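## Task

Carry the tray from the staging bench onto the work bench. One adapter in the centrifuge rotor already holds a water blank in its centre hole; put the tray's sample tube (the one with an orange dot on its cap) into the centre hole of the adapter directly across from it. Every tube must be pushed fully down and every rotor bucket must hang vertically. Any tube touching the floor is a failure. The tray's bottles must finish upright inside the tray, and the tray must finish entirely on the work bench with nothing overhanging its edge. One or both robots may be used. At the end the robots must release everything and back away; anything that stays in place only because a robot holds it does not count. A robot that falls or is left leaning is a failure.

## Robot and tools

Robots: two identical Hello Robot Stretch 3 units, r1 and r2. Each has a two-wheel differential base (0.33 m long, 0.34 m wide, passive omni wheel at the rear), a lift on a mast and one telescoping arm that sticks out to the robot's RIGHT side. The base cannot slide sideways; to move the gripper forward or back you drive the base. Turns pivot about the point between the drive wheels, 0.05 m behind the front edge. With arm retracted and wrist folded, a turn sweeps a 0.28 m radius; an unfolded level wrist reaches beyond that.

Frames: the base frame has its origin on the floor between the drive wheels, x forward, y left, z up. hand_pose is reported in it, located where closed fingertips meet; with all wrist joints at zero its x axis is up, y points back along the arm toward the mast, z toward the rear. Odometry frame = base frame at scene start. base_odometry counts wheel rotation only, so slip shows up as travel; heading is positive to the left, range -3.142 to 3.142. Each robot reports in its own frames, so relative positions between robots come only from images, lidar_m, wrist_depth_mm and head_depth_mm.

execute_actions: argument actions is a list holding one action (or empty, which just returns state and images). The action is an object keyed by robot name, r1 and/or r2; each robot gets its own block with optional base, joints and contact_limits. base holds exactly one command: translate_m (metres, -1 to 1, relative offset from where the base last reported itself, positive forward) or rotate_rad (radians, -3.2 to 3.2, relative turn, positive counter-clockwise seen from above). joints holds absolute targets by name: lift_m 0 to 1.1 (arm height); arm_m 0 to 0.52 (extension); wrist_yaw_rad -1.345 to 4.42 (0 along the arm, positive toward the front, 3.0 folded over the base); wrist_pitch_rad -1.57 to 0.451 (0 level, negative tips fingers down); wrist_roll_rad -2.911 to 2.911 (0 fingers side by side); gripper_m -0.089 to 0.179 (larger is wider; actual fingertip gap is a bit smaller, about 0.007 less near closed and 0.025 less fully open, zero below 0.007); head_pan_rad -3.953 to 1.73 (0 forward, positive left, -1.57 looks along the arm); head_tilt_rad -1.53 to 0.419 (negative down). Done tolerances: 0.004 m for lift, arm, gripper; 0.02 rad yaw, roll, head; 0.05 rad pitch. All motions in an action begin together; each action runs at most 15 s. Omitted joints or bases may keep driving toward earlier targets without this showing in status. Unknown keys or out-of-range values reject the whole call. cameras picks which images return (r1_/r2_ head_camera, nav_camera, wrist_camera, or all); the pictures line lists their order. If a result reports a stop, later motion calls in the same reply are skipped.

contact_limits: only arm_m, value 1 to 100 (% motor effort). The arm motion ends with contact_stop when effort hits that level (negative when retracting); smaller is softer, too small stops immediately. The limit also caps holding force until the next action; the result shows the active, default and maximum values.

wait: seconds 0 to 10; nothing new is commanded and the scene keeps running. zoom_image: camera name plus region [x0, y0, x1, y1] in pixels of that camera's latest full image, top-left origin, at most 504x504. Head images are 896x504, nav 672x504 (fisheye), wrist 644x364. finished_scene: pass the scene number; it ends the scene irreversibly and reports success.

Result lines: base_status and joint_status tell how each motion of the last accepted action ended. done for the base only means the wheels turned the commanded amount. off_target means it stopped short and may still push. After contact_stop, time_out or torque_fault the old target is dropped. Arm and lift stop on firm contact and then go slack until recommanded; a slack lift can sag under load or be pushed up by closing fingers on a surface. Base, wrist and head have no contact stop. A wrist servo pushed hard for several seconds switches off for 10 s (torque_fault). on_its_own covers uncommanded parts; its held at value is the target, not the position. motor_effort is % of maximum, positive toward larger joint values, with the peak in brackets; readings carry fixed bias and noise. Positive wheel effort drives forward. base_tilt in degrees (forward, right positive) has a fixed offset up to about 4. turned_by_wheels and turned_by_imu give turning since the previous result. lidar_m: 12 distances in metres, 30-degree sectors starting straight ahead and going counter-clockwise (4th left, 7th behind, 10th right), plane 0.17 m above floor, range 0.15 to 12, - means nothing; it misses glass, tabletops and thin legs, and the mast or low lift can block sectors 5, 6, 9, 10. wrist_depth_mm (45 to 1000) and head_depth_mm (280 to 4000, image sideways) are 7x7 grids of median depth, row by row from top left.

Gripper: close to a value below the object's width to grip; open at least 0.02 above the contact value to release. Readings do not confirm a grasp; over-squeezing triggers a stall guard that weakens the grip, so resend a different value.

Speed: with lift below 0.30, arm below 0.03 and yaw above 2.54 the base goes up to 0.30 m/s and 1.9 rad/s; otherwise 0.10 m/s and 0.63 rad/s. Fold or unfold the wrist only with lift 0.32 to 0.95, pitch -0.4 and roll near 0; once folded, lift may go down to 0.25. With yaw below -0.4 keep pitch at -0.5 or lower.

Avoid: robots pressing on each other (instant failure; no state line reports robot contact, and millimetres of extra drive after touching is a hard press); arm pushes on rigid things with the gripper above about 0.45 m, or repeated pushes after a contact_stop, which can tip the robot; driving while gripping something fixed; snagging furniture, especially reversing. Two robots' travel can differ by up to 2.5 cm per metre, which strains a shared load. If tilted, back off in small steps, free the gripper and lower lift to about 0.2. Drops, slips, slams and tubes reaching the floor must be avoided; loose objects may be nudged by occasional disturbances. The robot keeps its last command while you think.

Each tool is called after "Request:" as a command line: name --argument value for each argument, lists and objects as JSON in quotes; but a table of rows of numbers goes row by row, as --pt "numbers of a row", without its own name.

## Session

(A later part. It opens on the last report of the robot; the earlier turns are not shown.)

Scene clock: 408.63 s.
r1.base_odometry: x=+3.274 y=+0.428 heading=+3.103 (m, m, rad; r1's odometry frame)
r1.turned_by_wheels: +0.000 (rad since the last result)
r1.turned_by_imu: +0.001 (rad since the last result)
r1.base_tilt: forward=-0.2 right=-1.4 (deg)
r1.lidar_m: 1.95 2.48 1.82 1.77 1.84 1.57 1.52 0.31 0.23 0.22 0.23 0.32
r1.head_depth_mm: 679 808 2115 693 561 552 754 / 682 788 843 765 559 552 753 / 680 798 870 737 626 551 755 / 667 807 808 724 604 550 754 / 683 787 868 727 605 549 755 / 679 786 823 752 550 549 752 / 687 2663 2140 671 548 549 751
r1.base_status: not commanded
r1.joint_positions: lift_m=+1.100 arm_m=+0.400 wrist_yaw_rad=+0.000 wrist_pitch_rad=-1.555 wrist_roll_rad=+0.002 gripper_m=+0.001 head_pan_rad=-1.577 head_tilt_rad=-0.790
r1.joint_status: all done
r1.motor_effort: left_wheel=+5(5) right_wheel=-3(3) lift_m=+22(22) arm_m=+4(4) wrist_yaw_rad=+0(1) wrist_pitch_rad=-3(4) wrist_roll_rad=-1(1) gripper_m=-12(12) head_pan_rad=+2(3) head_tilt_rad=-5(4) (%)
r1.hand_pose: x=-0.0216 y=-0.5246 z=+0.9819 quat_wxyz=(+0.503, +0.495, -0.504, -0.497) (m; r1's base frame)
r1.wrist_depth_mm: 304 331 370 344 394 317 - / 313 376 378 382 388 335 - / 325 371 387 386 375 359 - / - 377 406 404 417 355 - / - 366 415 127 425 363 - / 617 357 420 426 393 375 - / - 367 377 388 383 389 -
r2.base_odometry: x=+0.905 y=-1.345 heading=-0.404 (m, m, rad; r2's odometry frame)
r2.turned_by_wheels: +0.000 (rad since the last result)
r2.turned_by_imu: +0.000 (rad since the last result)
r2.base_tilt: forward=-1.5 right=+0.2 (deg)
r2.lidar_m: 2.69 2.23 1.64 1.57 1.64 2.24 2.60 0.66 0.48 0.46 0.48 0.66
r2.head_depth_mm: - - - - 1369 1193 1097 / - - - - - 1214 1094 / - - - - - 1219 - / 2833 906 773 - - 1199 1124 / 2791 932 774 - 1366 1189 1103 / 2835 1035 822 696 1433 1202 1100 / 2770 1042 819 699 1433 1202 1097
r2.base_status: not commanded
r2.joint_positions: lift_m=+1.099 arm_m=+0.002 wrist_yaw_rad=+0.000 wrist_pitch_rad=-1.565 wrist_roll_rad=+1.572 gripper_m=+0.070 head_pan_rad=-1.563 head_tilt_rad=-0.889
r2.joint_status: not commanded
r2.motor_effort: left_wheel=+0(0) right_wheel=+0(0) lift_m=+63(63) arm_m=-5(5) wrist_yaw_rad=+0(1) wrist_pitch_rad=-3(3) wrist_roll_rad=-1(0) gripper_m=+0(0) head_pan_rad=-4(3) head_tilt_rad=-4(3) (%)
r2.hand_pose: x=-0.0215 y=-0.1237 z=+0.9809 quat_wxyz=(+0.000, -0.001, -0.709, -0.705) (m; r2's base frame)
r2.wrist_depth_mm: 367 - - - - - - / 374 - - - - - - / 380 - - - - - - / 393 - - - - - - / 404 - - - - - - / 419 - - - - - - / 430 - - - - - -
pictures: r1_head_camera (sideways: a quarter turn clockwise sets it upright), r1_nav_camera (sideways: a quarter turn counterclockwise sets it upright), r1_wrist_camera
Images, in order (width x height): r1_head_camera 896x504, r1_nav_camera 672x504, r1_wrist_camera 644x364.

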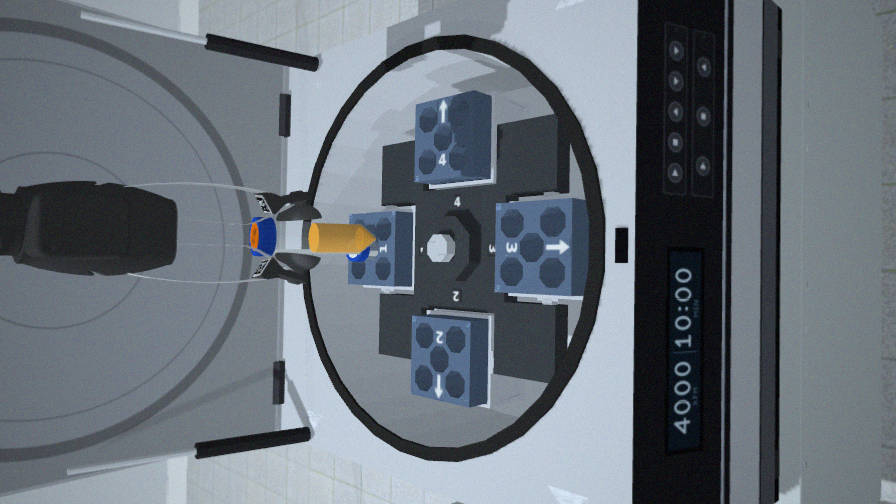

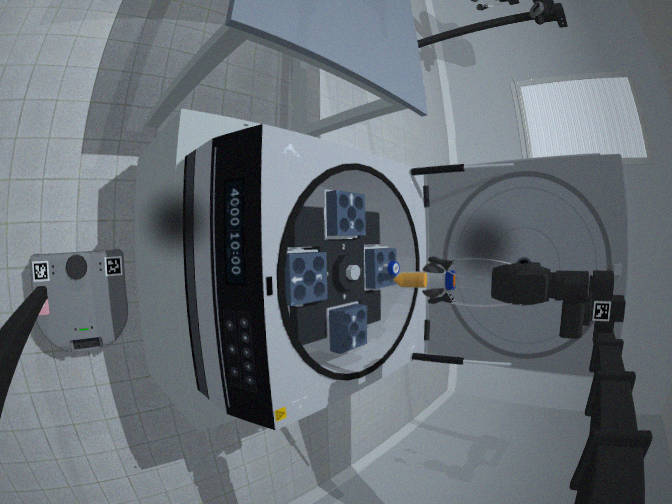

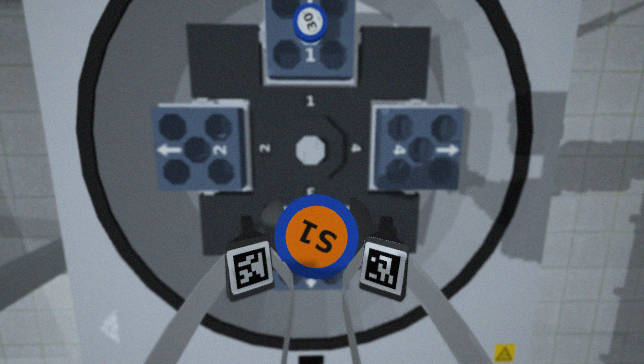

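Request:
execute_actions --actions '[{"r1":{"base":{"translate_m":0.014},"joints":{"arm_m":0.26}}}]' --cameras '[]'

Request:
execute_actions --actions '[{"r1":{"joints":{"lift_m":1.0}}}]' --cameras '["r1_head_camera","r1_wrist_camera","r1_nav_camera"]'

Scene clock: 418.70 s.
r1.base_odometry: x=+3.260 y=+0.429 heading=+3.103 (m, m, rad; r1's odometry frame)
r1.turned_by_wheels: +0.000 (rad since the last result)
r1.turned_by_imu: +0.001 (rad since the last result)
r1.base_tilt: forward=-0.3 right=-1.4 (deg)
r1.lidar_m: 1.93 2.48 1.82 1.77 1.84 1.59 1.53 0.31 0.23 0.22 0.23 0.32
r1.head_depth_mm: 691 788 874 712 560 553 756 / 695 788 844 740 553 553 754 / - 806 870 727 627 552 754 / 674 - 860 660 603 551 755 / 681 790 866 730 549 550 756 / 680 787 820 752 549 550 755 / 723 2770 2184 658 549 548 753
r1.base_status: done
r1.joint_positions: lift_m=+1.100 arm_m=+0.260 wrist_yaw_rad=+0.000 wrist_pitch_rad=-1.555 wrist_roll_rad=+0.002 gripper_m=+0.001 head_pan_rad=-1.577 head_tilt_rad=-0.790
r1.joint_status: all done
r1.motor_effort: left_wheel=+5(10) right_wheel=-3(4) lift_m=+22(23) arm_m=-3(2) wrist_yaw_rad=+0(1) wrist_pitch_rad=-3(3) wrist_roll_rad=-1(1) gripper_m=-11(12) head_pan_rad=+3(3) head_tilt_rad=-5(6) (%)
r1.hand_pose: x=-0.0216 y=-0.3853 z=+0.9819 quat_wxyz=(+0.503, +0.495, -0.504, -0.497) (m; r1's base frame)
r1.wrist_depth_mm: 306 355 365 353 363 355 - / - 355 384 382 385 358 - / - 327 395 372 400 342 - / 671 333 413 378 411 349 - / - 345 349 127 358 364 - / - - - - - - - / - - - - - - -
r2.base_odometry: x=+0.905 y=-1.345 heading=-0.404 (m, m, rad; r2's odometry frame)
r2.turned_by_wheels: +0.000 (rad since the last result)
r2.turned_by_imu: +0.000 (rad since the last result)
r2.base_tilt: forward=-1.5 right=+0.2 (deg)
r2.lidar_m: 2.69 2.23 1.64 1.58 1.63 2.24 2.60 0.66 0.48 0.46 0.48 0.66
r2.head_depth_mm: - - - - 1387 1201 1103 / - - - - - 1216 1100 / - - - - - 1223 - / 2840 908 766 - - 1199 1123 / 2725 935 778 - 1363 1197 1099 / 2780 1036 823 696 1420 1198 1104 / 2809 1032 820 699 1431 1201 1108
r2.base_status: not commanded
r2.joint_positions: lift_m=+1.099 arm_m=+0.002 wrist_yaw_rad=+0.000 wrist_pitch_rad=-1.565 wrist_roll_rad=+1.572 gripper_m=+0.070 head_pan_rad=-1.563 head_tilt_rad=-0.889
r2.joint_status: not commanded
r2.motor_effort: left_wheel=+0(0) right_wheel=+0(0) lift_m=+63(63) arm_m=-5(5) wrist_yaw_rad=+0(0) wrist_pitch_rad=-3(3) wrist_roll_rad=-1(0) gripper_m=+0(0) head_pan_rad=-3(4) head_tilt_rad=-4(3) (%)
r2.hand_pose: x=-0.0215 y=-0.1237 z=+0.9809 quat_wxyz=(+0.000, -0.001, -0.709, -0.705) (m; r2's base frame)
r2.wrist_depth_mm: 362 - - - - - - / 375 - - - - - - / 378 - - - - - - / 391 - - - - - - / 408 - - - - - - / 418 - - - - - - / 436 - - - - - -
pictures: none
No camera images: the call's "cameras" was empty. Leave "cameras" out to get every camera's image.

Scene clock: 420.43 s.
r1.base_odometry: x=+3.260 y=+0.429 heading=+3.103 (m, m, rad; r1's odometry frame)
r1.turned_by_wheels: +0.000 (rad since the last result)
r1.turned_by_imu: +0.000 (rad since the last result)
r1.base_tilt: forward=-0.3 right=-1.4 (deg)
r1.lidar_m: 1.94 2.48 1.83 1.77 1.84 1.59 1.54 0.31 0.23 0.22 0.23 0.32
r1.head_depth_mm: - 797 873 711 560 553 753 / - - 844 743 553 553 755 / - - 865 756 626 551 754 / 663 779 - 725 548 551 756 / 680 788 863 728 548 550 754 / 679 789 819 750 551 548 755 / 723 2759 2194 656 549 549 753
r1.base_status: not commanded
r1.joint_positions: lift_m=+1.000 arm_m=+0.260 wrist_yaw_rad=+0.000 wrist_pitch_rad=-1.555 wrist_roll_rad=+0.002 gripper_m=+0.001 head_pan_rad=-1.577 head_tilt_rad=-0.790
r1.joint_status: all done
r1.motor_effort: left_wheel=+5(5) right_wheel=-3(3) lift_m=+15(19) arm_m=-3(3) wrist_yaw_rad=+0(0) wrist_pitch_rad=-3(3) wrist_roll_rad=-1(2) gripper_m=-12(12) head_pan_rad=+2(2) head_tilt_rad=-5(5) (%)
r1.hand_pose: x=-0.0216 y=-0.3853 z=+0.8824 quat_wxyz=(+0.503, +0.495, -0.504, -0.497) (m; r1's base frame)
r1.wrist_depth_mm: 261 250 273 260 278 257 256 / 245 303 281 282 289 321 244 / 225 299 290 316 295 306 240 / 231 262 387 276 384 271 245 / 238 239 277 127 283 252 254 / 247 250 253 255 258 260 262 / - - - - - - -
r2.base_odometry: x=+0.905 y=-1.345 heading=-0.404 (m, m, rad; r2's odometry frame)
r2.turned_by_wheels: +0.000 (rad since the last result)
r2.turned_by_imu: +0.000 (rad since the last result)
r2.base_tilt: forward=-1.5 right=+0.2 (deg)
r2.lidar_m: 2.69 2.24 1.64 1.58 1.64 2.24 2.60 0.66 0.48 0.46 0.48 0.66
r2.head_depth_mm: - - - - 1380 1203 1099 / - - - - - 1213 1105 / - - - - - 1215 - / 2787 909 769 - - 1193 1122 / 2749 929 770 - 1372 1201 1104 / 2854 1040 821 695 1425 1200 1107 / 2783 1035 821 699 1431 1191 1105
r2.base_status: not commanded
r2.joint_positions: lift_m=+1.099 arm_m=+0.002 wrist_yaw_rad=+0.000 wrist_pitch_rad=-1.565 wrist_roll_rad=+1.572 gripper_m=+0.070 head_pan_rad=-1.563 head_tilt_rad=-0.889
r2.joint_status: not commanded
r2.motor_effort: left_wheel=+0(0) right_wheel=+0(1) lift_m=+63(63) arm_m=-5(5) wrist_yaw_rad=+1(0) wrist_pitch_rad=-3(2) wrist_roll_rad=-1(0) gripper_m=+0(0) head_pan_rad=-3(3) head_tilt_rad=-3(3) (%)
r2.hand_pose: x=-0.0215 y=-0.1237 z=+0.9809 quat_wxyz=(+0.000, -0.001, -0.709, -0.705) (m; r2's base frame)
r2.wrist_depth_mm: 371 - - - - - - / 370 - - - - - - / 380 - - - - - - / 390 - - - - - - / 404 - - - - - - / 422 - - - - - - / 433 - - - - - -
pictures: r1_head_camera (sideways: a quarter turn clockwise sets it upright), r1_nav_camera (sideways: a quarter turn counterclockwise sets it upright), r1_wrist_camera
Images, in order (width x height): r1_head_camera 896x504, r1_nav_camera 672x504, r1_wrist_camera 644x364.

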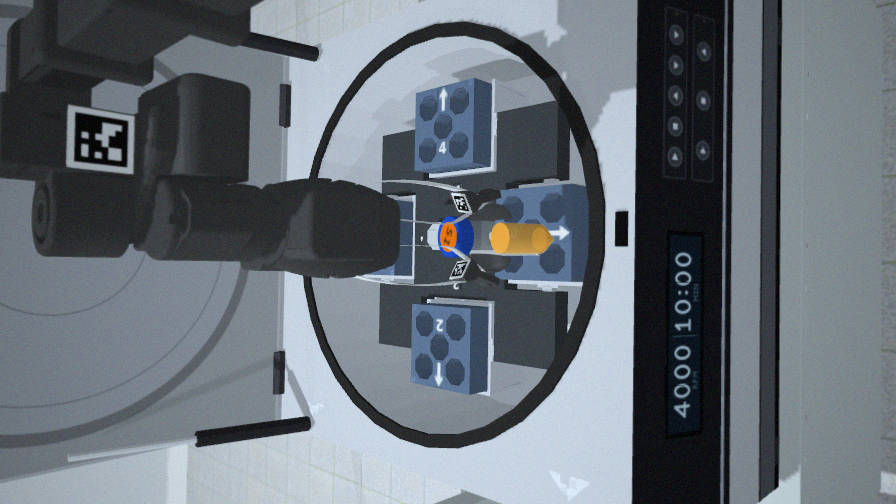

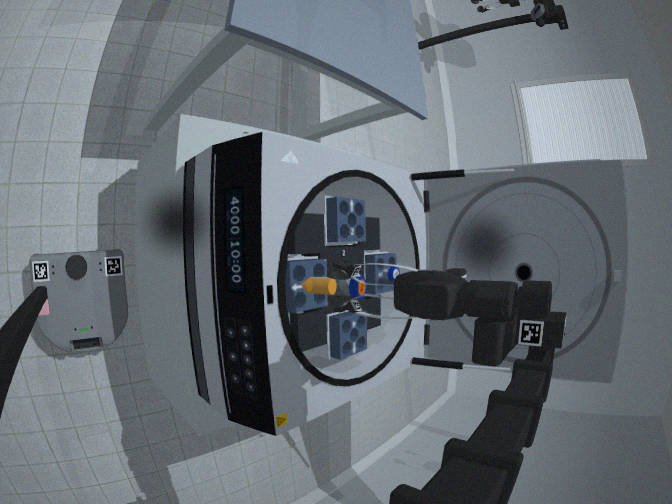

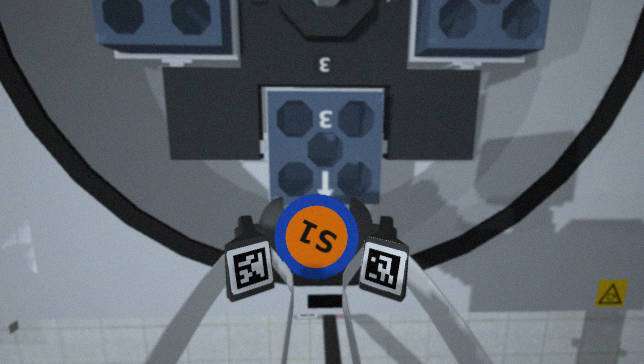

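Request:
execute_actions --actions '[{"r1":{"base":{"translate_m":-0.003},"joints":{"arm_m":0.277,"lift_m":0.985}}}]' --cameras '["r1_head_camera","r1_wrist_camera"]'

Scene clock: 430.00 s.
r1.base_odometry: x=+3.263 y=+0.429 heading=+3.103 (m, m, rad; r1's odometry frame)
r1.turned_by_wheels: +0.000 (rad since the last result)
r1.turned_by_imu: +0.001 (rad since the last result)
r1.base_tilt: forward=-0.3 right=-1.4 (deg)
r1.lidar_m: 1.95 2.48 1.83 1.77 1.84 1.59 1.53 0.31 0.23 0.22 0.23 0.32
r1.head_depth_mm: 654 - 881 708 559 553 754 / - - 845 751 554 551 754 / - - 870 745 612 550 754 / 667 788 - 718 573 551 752 / 680 786 869 727 547 548 756 / 681 787 817 729 550 549 753 / 700 2758 2192 658 548 548 751
r1.base_status: done
r1.joint_positions: lift_m=+0.985 arm_m=+0.277 wrist_yaw_rad=+0.000 wrist_pitch_rad=-1.555 wrist_roll_rad=+0.002 gripper_m=+0.001 head_pan_rad=-1.577 head_tilt_rad=-0.790
r1.joint_status: all done
r1.motor_effort: left_wheel=+5(6) right_wheel=-3(8) lift_m=+15(12) arm_m=+3(1) wrist_yaw_rad=+0(0) wrist_pitch_rad=-3(3) wrist_roll_rad=-1(1) gripper_m=-12(12) head_pan_rad=+3(2) head_tilt_rad=-5(6) (%)
r1.hand_pose: x=-0.0216 y=-0.4015 z=+0.8674 quat_wxyz=(+0.503, +0.495, -0.504, -0.497) (m; r1's base frame)
r1.wrist_depth_mm: 252 234 259 242 261 242 253 / 255 268 267 269 272 277 246 / 239 300 274 277 282 299 231 / 216 278 331 259 328 288 229 / 222 232 310 127 300 238 237 / 230 232 234 237 239 243 247 / 239 241 244 245 249 251 255
r2.base_odometry: x=+0.905 y=-1.345 heading=-0.404 (m, m, rad; r2's odometry frame)
r2.turned_by_wheels: +0.000 (rad since the last result)
r2.turned_by_imu: +0.000 (rad since the last result)
r2.base_tilt: forward=-1.5 right=+0.3 (deg)
r2.lidar_m: 2.69 2.24 1.63 1.58 1.63 2.23 2.61 0.66 0.48 0.46 0.48 0.66
r2.head_depth_mm: - - - - 1368 1190 1099 / - - - - - 1204 1098 / - - - - - 1215 - / 2838 909 772 - - 1199 1123 / 2743 937 775 - 1372 1200 1097 / 2797 1039 820 697 1427 1201 1098 / 2844 1037 820 697 1440 1206 1101
r2.base_status: not commanded
r2.joint_positions: lift_m=+1.099 arm_m=+0.002 wrist_yaw_rad=+0.000 wrist_pitch_rad=-1.565 wrist_roll_rad=+1.572 gripper_m=+0.070 head_pan_rad=-1.563 head_tilt_rad=-0.889
r2.joint_status: not commanded
r2.motor_effort: left_wheel=+0(0) right_wheel=+0(0) lift_m=+63(63) arm_m=-5(5) wrist_yaw_rad=+0(0) wrist_pitch_rad=-3(3) wrist_roll_rad=+0(0) gripper_m=+0(0) head_pan_rad=-4(3) head_tilt_rad=-4(3) (%)
r2.hand_pose: x=-0.0215 y=-0.1237 z=+0.9809 quat_wxyz=(+0.000, -0.001, -0.709, -0.705) (m; r2's base frame)
r2.wrist_depth_mm: 367 - - - - - - / 373 - - - - - - / 381 - - - - - - / 394 - - - - - - / 407 - - - - - - / 420 - - - - - - / 433 - - - - - -
pictures: r1_head_camera (sideways: a quarter turn clockwise sets it upright), r1_wrist_camera
Images, in order (width x height): r1_head_camera 896x504, r1_wrist_camera 644x364.

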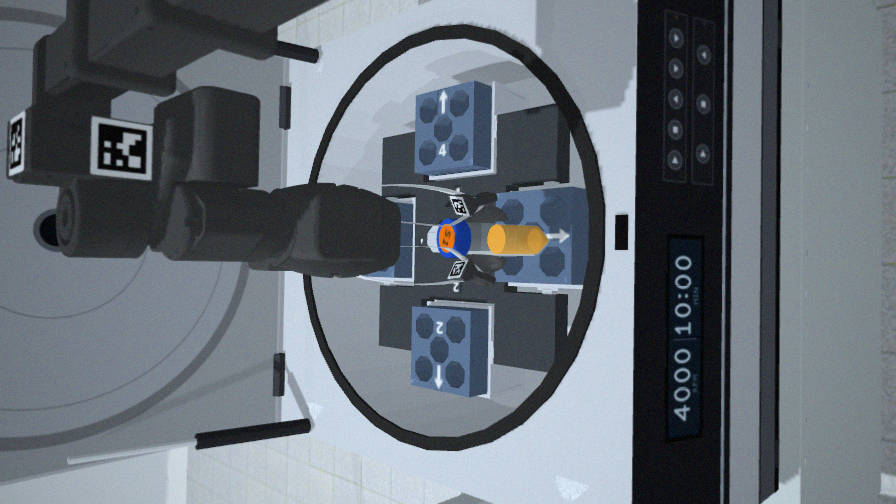

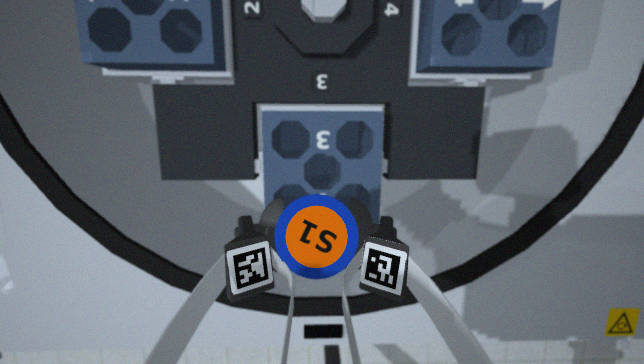

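Request:
execute_actions --actions '[{"r1":{"joints":{"lift_m":0.945}}}]' --cameras '["r1_head_camera","r1_wrist_camera"]'

Scene clock: 435.77 s.
r1.base_odometry: x=+3.263 y=+0.429 heading=+3.103 (m, m, rad; r1's odometry frame)
r1.turned_by_wheels: +0.000 (rad since the last result)
r1.turned_by_imu: +0.001 (rad since the last result)
r1.base_tilt: forward=-0.2 right=-1.5 (deg)
r1.lidar_m: 1.95 2.48 1.82 1.76 1.84 1.59 1.53 0.31 0.23 0.22 0.23 0.32
r1.head_depth_mm: 680 - - 716 560 553 753 / 667 - 838 752 554 554 755 / 667 - 860 736 626 551 756 / 680 788 876 721 574 551 755 / 679 787 868 728 548 550 755 / 680 789 822 729 551 550 749 / 698 2764 2198 657 548 547 752
r1.base_status: not commanded
r1.joint_positions: lift_m=+0.945 arm_m=+0.277 wrist_yaw_rad=+0.000 wrist_pitch_rad=-1.555 wrist_roll_rad=+0.002 gripper_m=+0.001 head_pan_rad=-1.577 head_tilt_rad=-0.790
r1.joint_status: all done
r1.motor_effort: left_wheel=+5(5) right_wheel=-3(3) lift_m=+14(16) arm_m=+3(4) wrist_yaw_rad=+0(0) wrist_pitch_rad=-3(4) wrist_roll_rad=-1(1) gripper_m=-12(12) head_pan_rad=+2(3) head_tilt_rad=-4(5) (%)
r1.hand_pose: x=-0.0216 y=-0.4016 z=+0.8274 quat_wxyz=(+0.503, +0.495, -0.504, -0.497) (m; r1's base frame)
r1.wrist_depth_mm: 195 196 220 205 223 203 221 / 245 228 228 230 233 236 236 / 237 236 234 216 239 245 230 / 212 251 240 215 247 261 209 / 184 235 308 126 295 237 194 / 187 191 223 239 224 200 200 / 194 195 198 204 203 205 208
r2.base_odometry: x=+0.905 y=-1.345 heading=-0.404 (m, m, rad; r2's odometry frame)
r2.turned_by_wheels: +0.000 (rad since the last result)
r2.turned_by_imu: +0.000 (rad since the last result)
r2.base_tilt: forward=-1.5 right=+0.2 (deg)
r2.lidar_m: 2.69 2.23 1.63 1.57 1.64 2.25 2.60 0.66 0.48 0.46 0.48 0.66
r2.head_depth_mm: - - - - 1378 1193 1101 / - - - - - 1205 1101 / - - - - - 1219 - / 2818 911 770 - - 1195 1114 / 2727 933 772 - 1367 1196 1099 / 2852 1030 821 696 1429 1203 1100 / 2796 1040 819 697 1425 1209 1106
r2.base_status: not commanded
r2.joint_positions: lift_m=+1.099 arm_m=+0.002 wrist_yaw_rad=+0.000 wrist_pitch_rad=-1.565 wrist_roll_rad=+1.572 gripper_m=+0.070 head_pan_rad=-1.563 head_tilt_rad=-0.889
r2.joint_status: not commanded
r2.motor_effort: left_wheel=+0(0) right_wheel=+0(0) lift_m=+63(63) arm_m=-5(5) wrist_yaw_rad=-1(0) wrist_pitch_rad=-3(3) wrist_roll_rad=-1(1) gripper_m=+0(0) head_pan_rad=-3(3) head_tilt_rad=-4(4) (%)
r2.hand_pose: x=-0.0215 y=-0.1237 z=+0.9809 quat_wxyz=(+0.000, -0.001, -0.709, -0.705) (m; r2's base frame)
r2.wrist_depth_mm: 366 - - - - - - / 374 - - - - - - / 380 - - - - - - / 393 - - - - - - / 411 - - - - - - / 419 - - - - - - / 436 - - - - - -
pictures: r1_head_camera (sideways: a quarter turn clockwise sets it upright), r1_wrist_camera
Images, in order (width x height): r1_head_camera 896x504, r1_wrist_camera 644x364.

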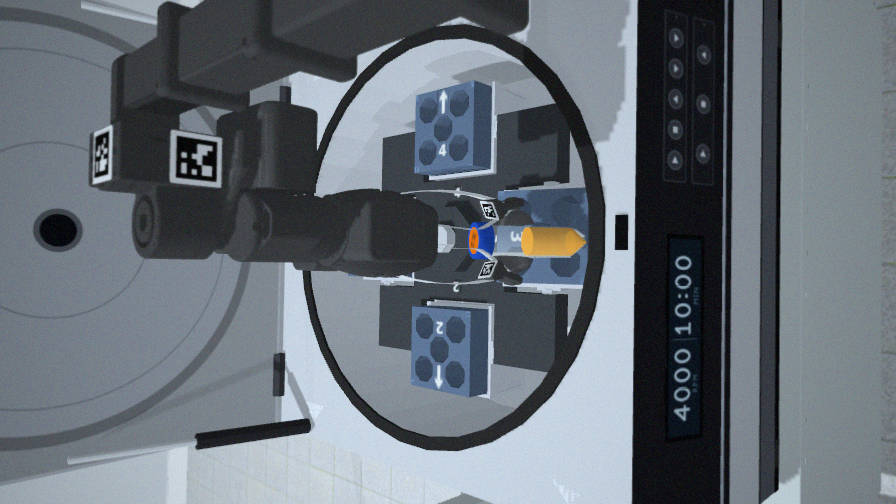

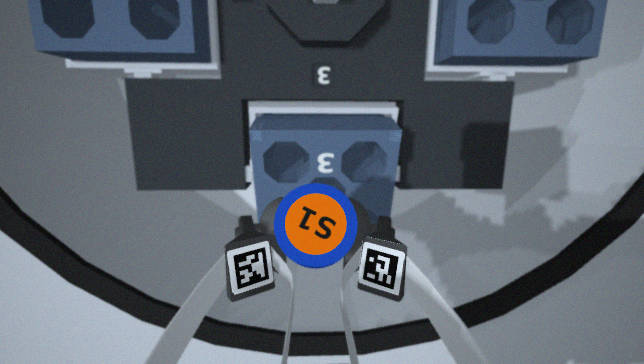

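Request:
execute_actions --actions '[{"r1":{"joints":{"lift_m":0.99}}}]' --cameras '["r1_head_camera","r1_wrist_camera"]'

Request:
zoom_image --camera "r1_head_camera" --region '[420,160,640,320]'

Scene clock: 442.63 s.
r1.base_odometry: x=+3.263 y=+0.429 heading=+3.103 (m, m, rad; r1's odometry frame)
r1.turned_by_wheels: +0.000 (rad since the last result)
r1.turned_by_imu: +0.001 (rad since the last result)
r1.base_tilt: forward=-0.3 right=-1.5 (deg)
r1.lidar_m: 1.95 2.48 1.83 1.77 1.84 1.58 1.53 0.31 0.23 0.22 0.23 0.32
r1.head_depth_mm: 647 - 1470 710 561 552 754 / - - 841 751 554 552 753 / - - 870 740 609 553 755 / 665 779 - 713 555 551 756 / 679 790 868 730 548 550 753 / 679 788 821 729 551 549 754 / 698 2777 2183 656 548 549 751
r1.base_status: not commanded
r1.joint_positions: lift_m=+0.990 arm_m=+0.277 wrist_yaw_rad=+0.000 wrist_pitch_rad=-1.555 wrist_roll_rad=+0.002 gripper_m=+0.001 head_pan_rad=-1.577 head_tilt_rad=-0.790
r1.joint_status: all done
r1.motor_effort: left_wheel=+5(5) right_wheel=-2(2) lift_m=+23(23) arm_m=+3(3) wrist_yaw_rad=+0(0) wrist_pitch_rad=-3(3) wrist_roll_rad=-1(2) gripper_m=-11(12) head_pan_rad=+2(2) head_tilt_rad=-4(6) (%)
r1.hand_pose: x=-0.0216 y=-0.4016 z=+0.8718 quat_wxyz=(+0.503, +0.495, -0.504, -0.497) (m; r1's base frame)
r1.wrist_depth_mm: 253 241 263 245 266 247 254 / 258 273 272 273 278 279 247 / 238 299 279 281 284 309 230 / 220 283 331 262 327 288 234 / 227 234 308 126 300 243 243 / 235 237 239 242 247 248 252 / 244 245 249 250 254 257 -
r2.base_odometry: x=+0.905 y=-1.345 heading=-0.404 (m, m, rad; r2's odometry frame)
r2.turned_by_wheels: +0.000 (rad since the last result)
r2.turned_by_imu: +0.000 (rad since the last result)
r2.base_tilt: forward=-1.5 right=+0.2 (deg)
r2.lidar_m: 2.69 2.24 1.63 1.58 1.64 2.24 2.60 0.66 0.48 0.46 0.48 0.66
r2.head_depth_mm: - - - - 1370 1197 1095 / - - - - - 1206 1103 / - - - - - 1219 - / 2845 903 769 - - 1199 1119 / 2760 932 773 - 1364 1198 1102 / 2827 1035 821 697 1430 1197 1104 / 2833 1040 820 696 1424 1200 1105
r2.base_status: not commanded
r2.joint_positions: lift_m=+1.099 arm_m=+0.002 wrist_yaw_rad=+0.000 wrist_pitch_rad=-1.565 wrist_roll_rad=+1.572 gripper_m=+0.070 head_pan_rad=-1.563 head_tilt_rad=-0.889
r2.joint_status: not commanded
r2.motor_effort: left_wheel=+0(0) right_wheel=+0(0) lift_m=+63(63) arm_m=-5(5) wrist_yaw_rad=+1(1) wrist_pitch_rad=-3(3) wrist_roll_rad=+0(1) gripper_m=+0(0) head_pan_rad=-3(3) head_tilt_rad=-4(4) (%)
r2.hand_pose: x=-0.0215 y=-0.1237 z=+0.9809 quat_wxyz=(+0.000, -0.001, -0.709, -0.705) (m; r2's base frame)
r2.wrist_depth_mm: 366 - - - - - - / 375 - - - - - - / 382 - - - - - - / 394 - - - - - - / 404 - - - - - - / 416 - - - - - - / 436 - - - - - -
pictures: r1_head_camera (sideways: a quarter turn clockwise sets it upright), r1_wrist_camera
Images, in order (width x height): r1_head_camera 896x504, r1_wrist_camera 644x364.

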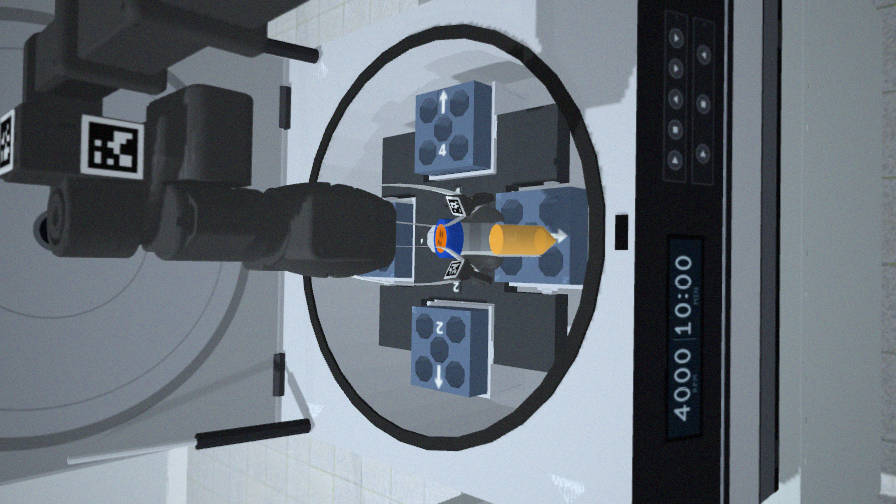

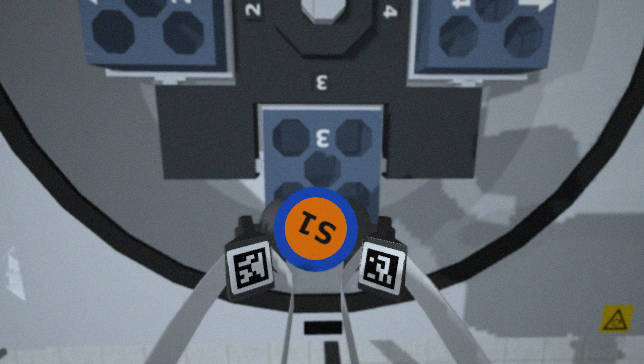

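Region (420, 160, 640, 320) of r1_head_camera's 896x504 image, scaled by 2.291, with more detail than that image has; it fills the top 367 rows of this view, and the rest is white.

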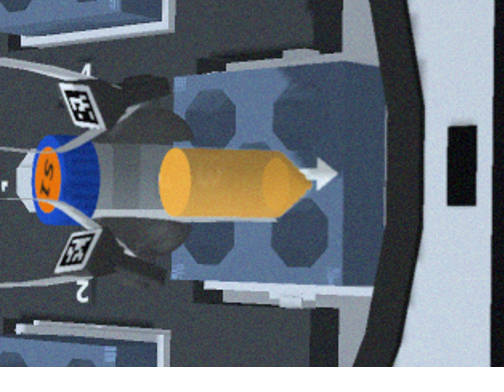

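Request:
execute_actions --actions '[{"r1":{"joints":{"lift_m":1.03,"wrist_pitch_rad":-1.27,"arm_m":0.22}}}]' --cameras '["r1_head_camera","r1_wrist_camera"]'

Scene clock: 456.57 s.
r1.base_odometry: x=+3.263 y=+0.429 heading=+3.103 (m, m, rad; r1's odometry frame)
r1.turned_by_wheels: +0.000 (rad since the last result)
r1.turned_by_imu: +0.001 (rad since the last result)
r1.base_tilt: forward=-0.2 right=-1.4 (deg)
r1.lidar_m: 1.94 2.48 1.83 1.77 1.84 1.58 1.53 0.31 0.23 0.22 0.23 0.32
r1.head_depth_mm: - 848 2047 709 559 552 754 / - - 844 752 555 553 755 / - - 869 730 610 553 753 / 687 770 858 556 606 550 757 / 681 792 868 727 548 551 755 / 680 789 821 728 550 550 753 / 699 2757 2202 657 548 548 754
r1.base_status: not commanded
r1.joint_positions: lift_m=+1.030 arm_m=+0.220 wrist_yaw_rad=+0.000 wrist_pitch_rad=-1.278 wrist_roll_rad=+0.002 gripper_m=+0.001 head_pan_rad=-1.577 head_tilt_rad=-0.790
r1.joint_status: all done
r1.motor_effort: left_wheel=+5(5) right_wheel=-3(3) lift_m=+22(23) arm_m=-3(4) wrist_yaw_rad=+0(0) wrist_pitch_rad=+4(3) wrist_roll_rad=-1(2) gripper_m=-11(11) head_pan_rad=+3(2) head_tilt_rad=-5(5) (%)
r1.hand_pose: x=-0.0216 y=-0.4161 z=+0.9161 quat_wxyz=(+0.567, +0.421, -0.568, -0.423) (m; r1's base frame)
r1.wrist_depth_mm: 281 344 353 354 361 340 300 / 276 335 346 331 340 340 298 / 273 339 348 347 346 341 290 / 268 356 338 317 346 337 288 / 266 292 338 126 353 286 284 / 263 265 305 356 296 277 280 / 260 261 263 266 270 273 275
r2.base_odometry: x=+0.905 y=-1.345 heading=-0.404 (m, m, rad; r2's odometry frame)
r2.turned_by_wheels: +0.000 (rad since the last result)
r2.turned_by_imu: +0.000 (rad since the last result)
r2.base_tilt: forward=-1.5 right=+0.3 (deg)
r2.lidar_m: 2.69 2.24 1.64 1.58 1.63 2.24 2.59 0.66 0.48 0.46 0.48 0.66
r2.head_depth_mm: - - - - 1383 1198 1098 / - - - - - 1206 1100 / - - - - - 1214 - / 2806 910 768 - - 1202 1119 / 2750 936 773 - 1371 1203 1098 / 2773 1040 822 695 1431 1205 1103 / 2824 1043 817 701 1423 1206 1104
r2.base_status: not commanded
r2.joint_positions: lift_m=+1.099 arm_m=+0.002 wrist_yaw_rad=+0.000 wrist_pitch_rad=-1.565 wrist_roll_rad=+1.572 gripper_m=+0.070 head_pan_rad=-1.563 head_tilt_rad=-0.889
r2.joint_status: not commanded
r2.motor_effort: left_wheel=+0(0) right_wheel=+0(0) lift_m=+63(62) arm_m=-5(5) wrist_yaw_rad=+0(1) wrist_pitch_rad=-3(3) wrist_roll_rad=+0(1) gripper_m=+0(0) head_pan_rad=-3(3) head_tilt_rad=-4(4) (%)
r2.hand_pose: x=-0.0215 y=-0.1237 z=+0.9809 quat_wxyz=(+0.000, -0.001, -0.709, -0.705) (m; r2's base frame)
r2.wrist_depth_mm: 366 - - - - - - / 375 - - - - - - / 382 - - - - - - / 396 - - - - - - / 408 - - - - - - / 421 - - - - - - / 436 - - - - - -
pictures: r1_head_camera (sideways: a quarter turn clockwise sets it upright), r1_wrist_camera
Images, in order (width x height): r1_head_camera 896x504, r1_wrist_camera 644x364.

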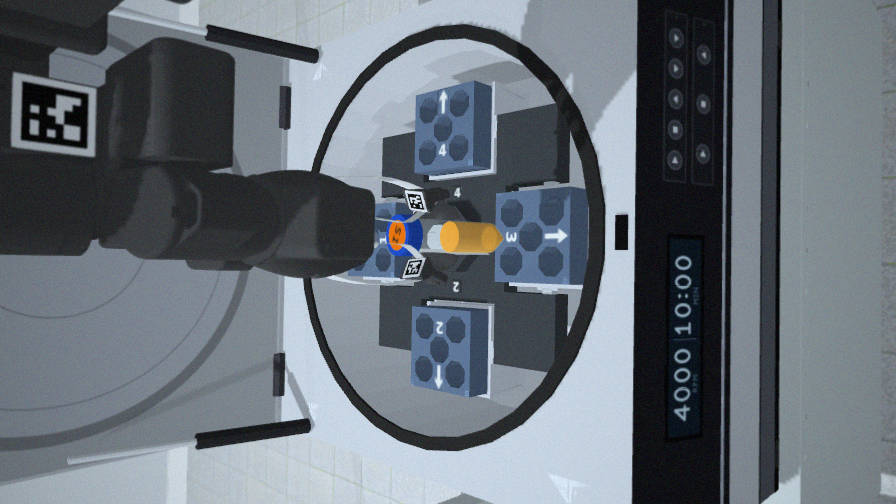

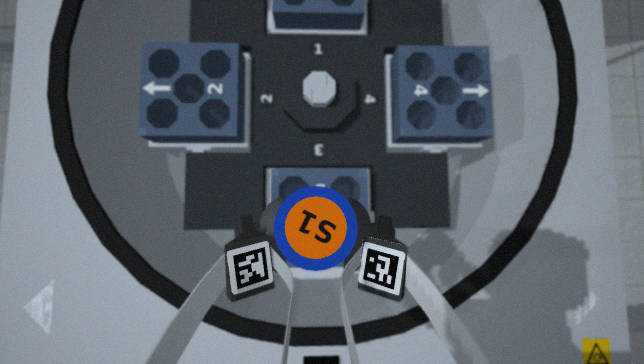

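Request:
execute_actions --actions '[{"r1":{"joints":{"lift_m":0.985}}}]' --cameras '["r1_head_camera"]'

Request:
zoom_image --camera "r1_head_camera" --region '[400,160,620,320]'

Scene clock: 466.63 s.
r1.base_odometry: x=+3.263 y=+0.429 heading=+3.103 (m, m, rad; r1's odometry frame)
r1.turned_by_wheels: +0.000 (rad since the last result)
r1.turned_by_imu: +0.001 (rad since the last result)
r1.base_tilt: forward=-0.2 right=-1.4 (deg)
r1.lidar_m: 1.94 2.48 1.83 1.77 1.84 1.58 1.53 0.31 0.23 0.22 0.23 0.32
r1.head_depth_mm: 655 - 842 708 561 553 752 / 655 - 821 752 553 552 755 / 655 - 858 731 610 553 754 / 667 789 - 661 607 552 753 / 679 787 865 727 548 550 755 / 680 786 822 729 551 548 753 / 697 2786 2185 659 548 548 754
r1.base_status: not commanded
r1.joint_positions: lift_m=+0.985 arm_m=+0.220 wrist_yaw_rad=+0.000 wrist_pitch_rad=-1.278 wrist_roll_rad=+0.002 gripper_m=+0.001 head_pan_rad=-1.577 head_tilt_rad=-0.790
r1.joint_status: all done
r1.motor_effort: left_wheel=+5(5) right_wheel=-3(3) lift_m=+14(19) arm_m=-3(3) wrist_yaw_rad=+0(0) wrist_pitch_rad=+4(4) wrist_roll_rad=-1(2) gripper_m=-11(11) head_pan_rad=+2(3) head_tilt_rad=-5(6) (%)
r1.hand_pose: x=-0.0216 y=-0.4163 z=+0.8717 quat_wxyz=(+0.567, +0.421, -0.568, -0.422) (m; r1's base frame)
r1.wrist_depth_mm: 264 299 307 310 312 313 253 / 267 275 292 284 307 293 254 / 259 297 297 298 303 307 245 / 237 329 293 271 299 319 241 / 222 288 293 126 318 287 237 / 220 227 303 324 296 231 234 / 217 218 221 246 224 228 231
r2.base_odometry: x=+0.905 y=-1.345 heading=-0.404 (m, m, rad; r2's odometry frame)
r2.turned_by_wheels: +0.000 (rad since the last result)
r2.turned_by_imu: +0.000 (rad since the last result)
r2.base_tilt: forward=-1.6 right=+0.2 (deg)
r2.lidar_m: 2.69 2.23 1.64 1.58 1.64 2.24 2.60 0.66 0.48 0.46 0.48 0.66
r2.head_depth_mm: - - - - 1373 1191 1107 / - - - - - 1210 1093 / - - - - - 1219 - / 2829 906 767 - - 1195 1114 / 2764 933 774 - 1375 1191 1106 / 2819 1032 826 693 1428 1197 1100 / 2857 1037 822 697 1433 1199 1098
r2.base_status: not commanded
r2.joint_positions: lift_m=+1.099 arm_m=+0.002 wrist_yaw_rad=+0.000 wrist_pitch_rad=-1.565 wrist_roll_rad=+1.572 gripper_m=+0.070 head_pan_rad=-1.563 head_tilt_rad=-0.889
r2.joint_status: not commanded
r2.motor_effort: left_wheel=+1(0) right_wheel=+0(0) lift_m=+63(63) arm_m=-5(5) wrist_yaw_rad=+1(1) wrist_pitch_rad=-3(3) wrist_roll_rad=+0(0) gripper_m=+0(0) head_pan_rad=-3(3) head_tilt_rad=-4(3) (%)
r2.hand_pose: x=-0.0215 y=-0.1237 z=+0.9809 quat_wxyz=(+0.000, -0.001, -0.709, -0.705) (m; r2's base frame)
r2.wrist_depth_mm: 369 - - - - - - / 375 - - - - - - / 379 - - - - - - / 392 - - - - - - / 408 - - - - - - / 418 - - - - - - / 434 - - - - - -
pictures: r1_head_camera (sideways: a quarter turn clockwise sets it upright)
Images, in order (width x height): r1_head_camera 896x504.

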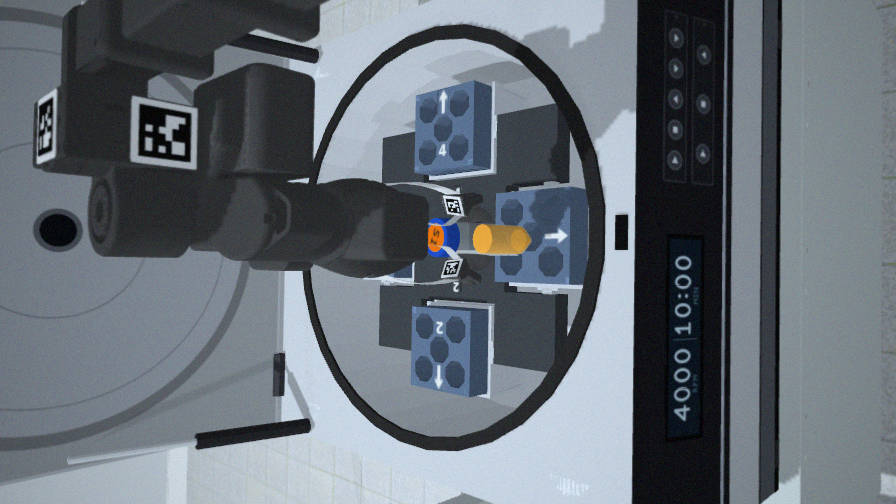

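Region (400, 160, 620, 320) of r1_head_camera's 896x504 image, scaled by 2.291, with more detail than that image has; it fills the top 367 rows of this view, and the rest is white.

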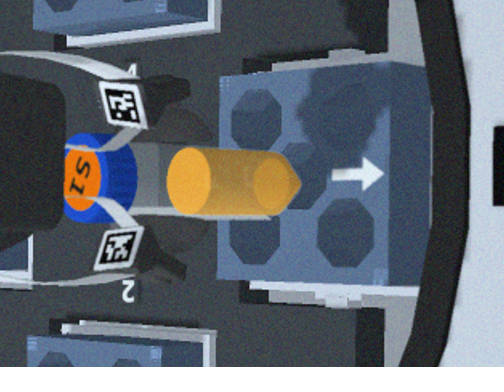

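Request:
execute_actions --actions '[{"r1":{"joints":{"lift_m":0.955}}}]' --cameras '["r1_head_camera"]'

Request:
zoom_image --camera "r1_head_camera" --region '[400,160,620,320]'

Scene clock: 471.57 s.
r1.base_odometry: x=+3.263 y=+0.429 heading=+3.103 (m, m, rad; r1's odometry frame)
r1.turned_by_wheels: +0.000 (rad since the last result)
r1.turned_by_imu: +0.001 (rad since the last result)
r1.base_tilt: forward=-0.2 right=-1.4 (deg)
r1.lidar_m: 1.94 2.47 1.83 1.77 1.84 1.59 1.53 0.32 0.23 0.22 0.23 0.32
r1.head_depth_mm: 682 - - 696 560 553 755 / 680 - - 752 554 552 754 / 681 - - 735 608 552 755 / 681 771 868 625 606 551 755 / 680 788 863 728 547 551 754 / 682 788 820 730 551 549 753 / 697 2783 2206 657 547 549 752
r1.base_status: not commanded
r1.joint_positions: lift_m=+0.955 arm_m=+0.220 wrist_yaw_rad=+0.000 wrist_pitch_rad=-1.271 wrist_roll_rad=+0.002 gripper_m=+0.001 head_pan_rad=-1.577 head_tilt_rad=-0.790
r1.joint_status: all done
r1.motor_effort: left_wheel=+5(5) right_wheel=-3(3) lift_m=+14(18) arm_m=-3(3) wrist_yaw_rad=+0(0) wrist_pitch_rad=+0(4) wrist_roll_rad=-1(1) gripper_m=-11(11) head_pan_rad=+3(2) head_tilt_rad=-6(5) (%)
r1.hand_pose: x=-0.0216 y=-0.4180 z=+0.8420 quat_wxyz=(+0.569, +0.419, -0.569, -0.421) (m; r1's base frame)
r1.wrist_depth_mm: 263 246 276 258 280 256 252 / 266 242 272 253 275 255 252 / 256 263 268 270 274 278 245 / 238 288 263 243 269 299 227 / 210 263 261 126 267 268 207 / 188 231 310 282 304 229 203 / 189 188 225 251 224 197 200
r2.base_odometry: x=+0.905 y=-1.345 heading=-0.404 (m, m, rad; r2's odometry frame)
r2.turned_by_wheels: +0.000 (rad since the last result)
r2.turned_by_imu: +0.000 (rad since the last result)
r2.base_tilt: forward=-1.5 right=+0.2 (deg)
r2.lidar_m: 2.69 2.24 1.64 1.58 1.64 2.24 2.59 0.65 0.48 0.46 0.48 0.66
r2.head_depth_mm: - - - - 1386 1193 1106 / - - - - - 1209 1104 / - - - - - 1219 - / 2848 915 766 - - 1201 1121 / 2817 935 776 - 1370 1204 1099 / 2797 1035 820 697 1422 1196 1108 / 2853 1039 820 695 1428 1208 1105
r2.base_status: not commanded
r2.joint_positions: lift_m=+1.099 arm_m=+0.002 wrist_yaw_rad=+0.000 wrist_pitch_rad=-1.565 wrist_roll_rad=+1.572 gripper_m=+0.070 head_pan_rad=-1.563 head_tilt_rad=-0.889
r2.joint_status: not commanded
r2.motor_effort: left_wheel=+1(0) right_wheel=+0(0) lift_m=+63(63) arm_m=-5(5) wrist_yaw_rad=+0(0) wrist_pitch_rad=-3(3) wrist_roll_rad=-1(1) gripper_m=+0(0) head_pan_rad=-3(3) head_tilt_rad=-4(3) (%)
r2.hand_pose: x=-0.0215 y=-0.1237 z=+0.9809 quat_wxyz=(+0.000, -0.001, -0.709, -0.705) (m; r2's base frame)
r2.wrist_depth_mm: 369 - - - - - - / 372 - - - - - - / 381 - - - - - - / 394 - - - - - - / 405 - - - - - - / 419 - - - - - - / 439 - - - - - -
pictures: r1_head_camera (sideways: a quarter turn clockwise sets it upright)
Images, in order (width x height): r1_head_camera 896x504.

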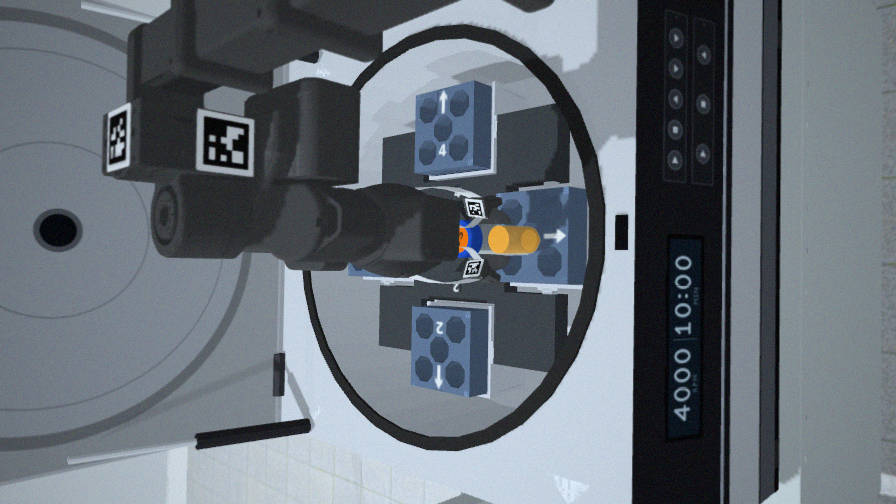

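Region (400, 160, 620, 320) of r1_head_camera's 896x504 image, scaled by 2.291, with more detail than that image has; it fills the top 367 rows of this view, and the rest is white.

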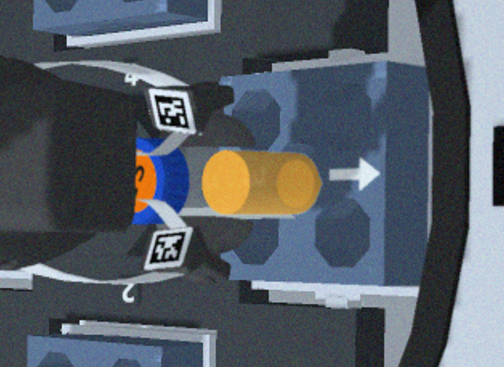

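Request:
execute_actions --actions '[{"r1":{"joints":{"lift_m":0.925}}}]' --cameras '["r1_head_camera","r1_wrist_camera"]'

Request:
zoom_image --camera "r1_head_camera" --region '[400,160,620,320]'

Scene clock: 476.30 s.
r1.base_odometry: x=+3.263 y=+0.429 heading=+3.103 (m, m, rad; r1's odometry frame)
r1.turned_by_wheels: +0.000 (rad since the last result)
r1.turned_by_imu: +0.001 (rad since the last result)
r1.base_tilt: forward=-0.2 right=-1.4 (deg)
r1.lidar_m: 1.94 2.48 1.83 1.77 1.84 1.59 1.53 0.31 0.23 0.22 0.23 0.32
r1.head_depth_mm: 680 768 - 717 547 553 755 / 680 752 - 739 552 553 756 / 679 755 - 725 634 552 755 / 681 769 868 730 602 549 754 / 680 788 865 725 548 550 754 / 682 790 819 731 549 550 753 / 696 2775 2204 657 548 549 752
r1.base_status: not commanded
r1.joint_positions: lift_m=+0.925 arm_m=+0.220 wrist_yaw_rad=+0.000 wrist_pitch_rad=-1.270 wrist_roll_rad=+0.002 gripper_m=+0.001 head_pan_rad=-1.577 head_tilt_rad=-0.790
r1.joint_status: all done
r1.motor_effort: left_wheel=+5(5) right_wheel=-2(3) lift_m=+15(16) arm_m=-3(3) wrist_yaw_rad=+0(0) wrist_pitch_rad=+1(1) wrist_roll_rad=-1(2) gripper_m=-11(11) head_pan_rad=+2(3) head_tilt_rad=-5(4) (%)
r1.hand_pose: x=-0.0216 y=-0.4181 z=+0.8121 quat_wxyz=(+0.569, +0.419, -0.569, -0.420) (m; r1's base frame)
r1.wrist_depth_mm: 213 218 244 225 247 229 232 / 229 213 239 222 245 227 230 / 256 239 237 239 242 242 237 / 239 231 232 208 238 280 226 / 209 240 230 126 236 251 202 / 180 230 301 204 299 231 175 / 156 179 227 251 225 181 170
r2.base_odometry: x=+0.905 y=-1.345 heading=-0.404 (m, m, rad; r2's odometry frame)
r2.turned_by_wheels: +0.000 (rad since the last result)
r2.turned_by_imu: +0.000 (rad since the last result)
r2.base_tilt: forward=-1.5 right=+0.2 (deg)
r2.lidar_m: 2.69 2.24 1.64 1.58 1.64 2.24 2.60 0.66 0.48 0.46 0.48 0.66
r2.head_depth_mm: - - - - 1385 1191 1101 / - - - - - 1210 1103 / - - - - - 1215 - / 2810 907 770 - - 1204 1114 / 2772 933 772 - 1366 1207 1099 / 2804 1037 824 695 1427 1200 1109 / 2819 1041 816 697 1431 1202 1095
r2.base_status: not commanded
r2.joint_positions: lift_m=+1.099 arm_m=+0.002 wrist_yaw_rad=+0.000 wrist_pitch_rad=-1.565 wrist_roll_rad=+1.572 gripper_m=+0.070 head_pan_rad=-1.563 head_tilt_rad=-0.889
r2.joint_status: not commanded
r2.motor_effort: left_wheel=+0(0) right_wheel=+0(0) lift_m=+63(62) arm_m=-5(5) wrist_yaw_rad=+0(0) wrist_pitch_rad=-3(3) wrist_roll_rad=-1(0) gripper_m=+1(0) head_pan_rad=-4(3) head_tilt_rad=-3(3) (%)
r2.hand_pose: x=-0.0215 y=-0.1237 z=+0.9809 quat_wxyz=(+0.000, -0.001, -0.709, -0.705) (m; r2's base frame)
r2.wrist_depth_mm: 366 - - - - - - / 374 - - - - - - / 379 - - - - - - / 395 - - - - - - / 408 - - - - - - / 423 - - - - - - / 439 - - - - - -
pictures: r1_head_camera (sideways: a quarter turn clockwise sets it upright), r1_wrist_camera
Images, in order (width x height): r1_head_camera 896x504, r1_wrist_camera 644x364.

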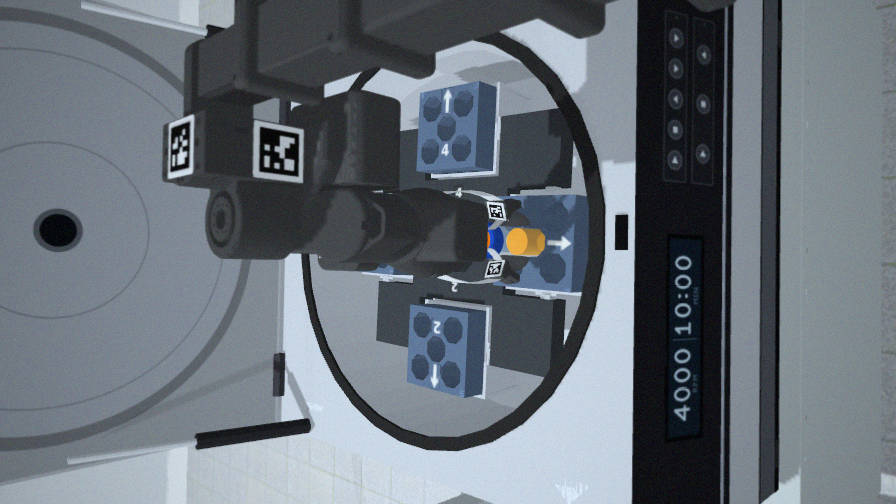

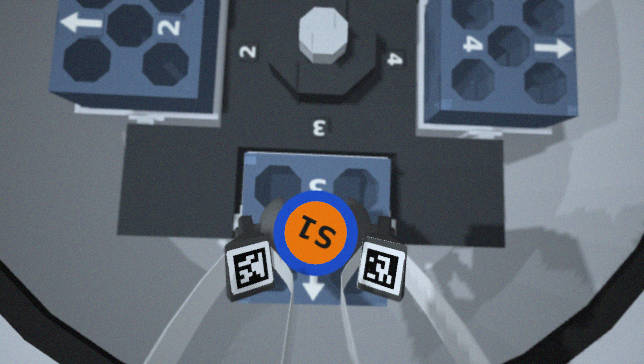

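Region (400, 160, 620, 320) of r1_head_camera's 896x504 image, scaled by 2.291, with more detail than that image has; it fills the top 367 rows of this view, and the rest is white.

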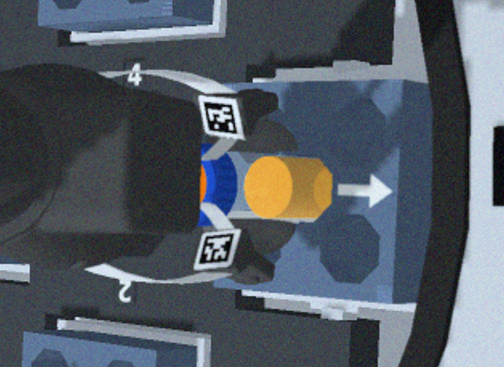

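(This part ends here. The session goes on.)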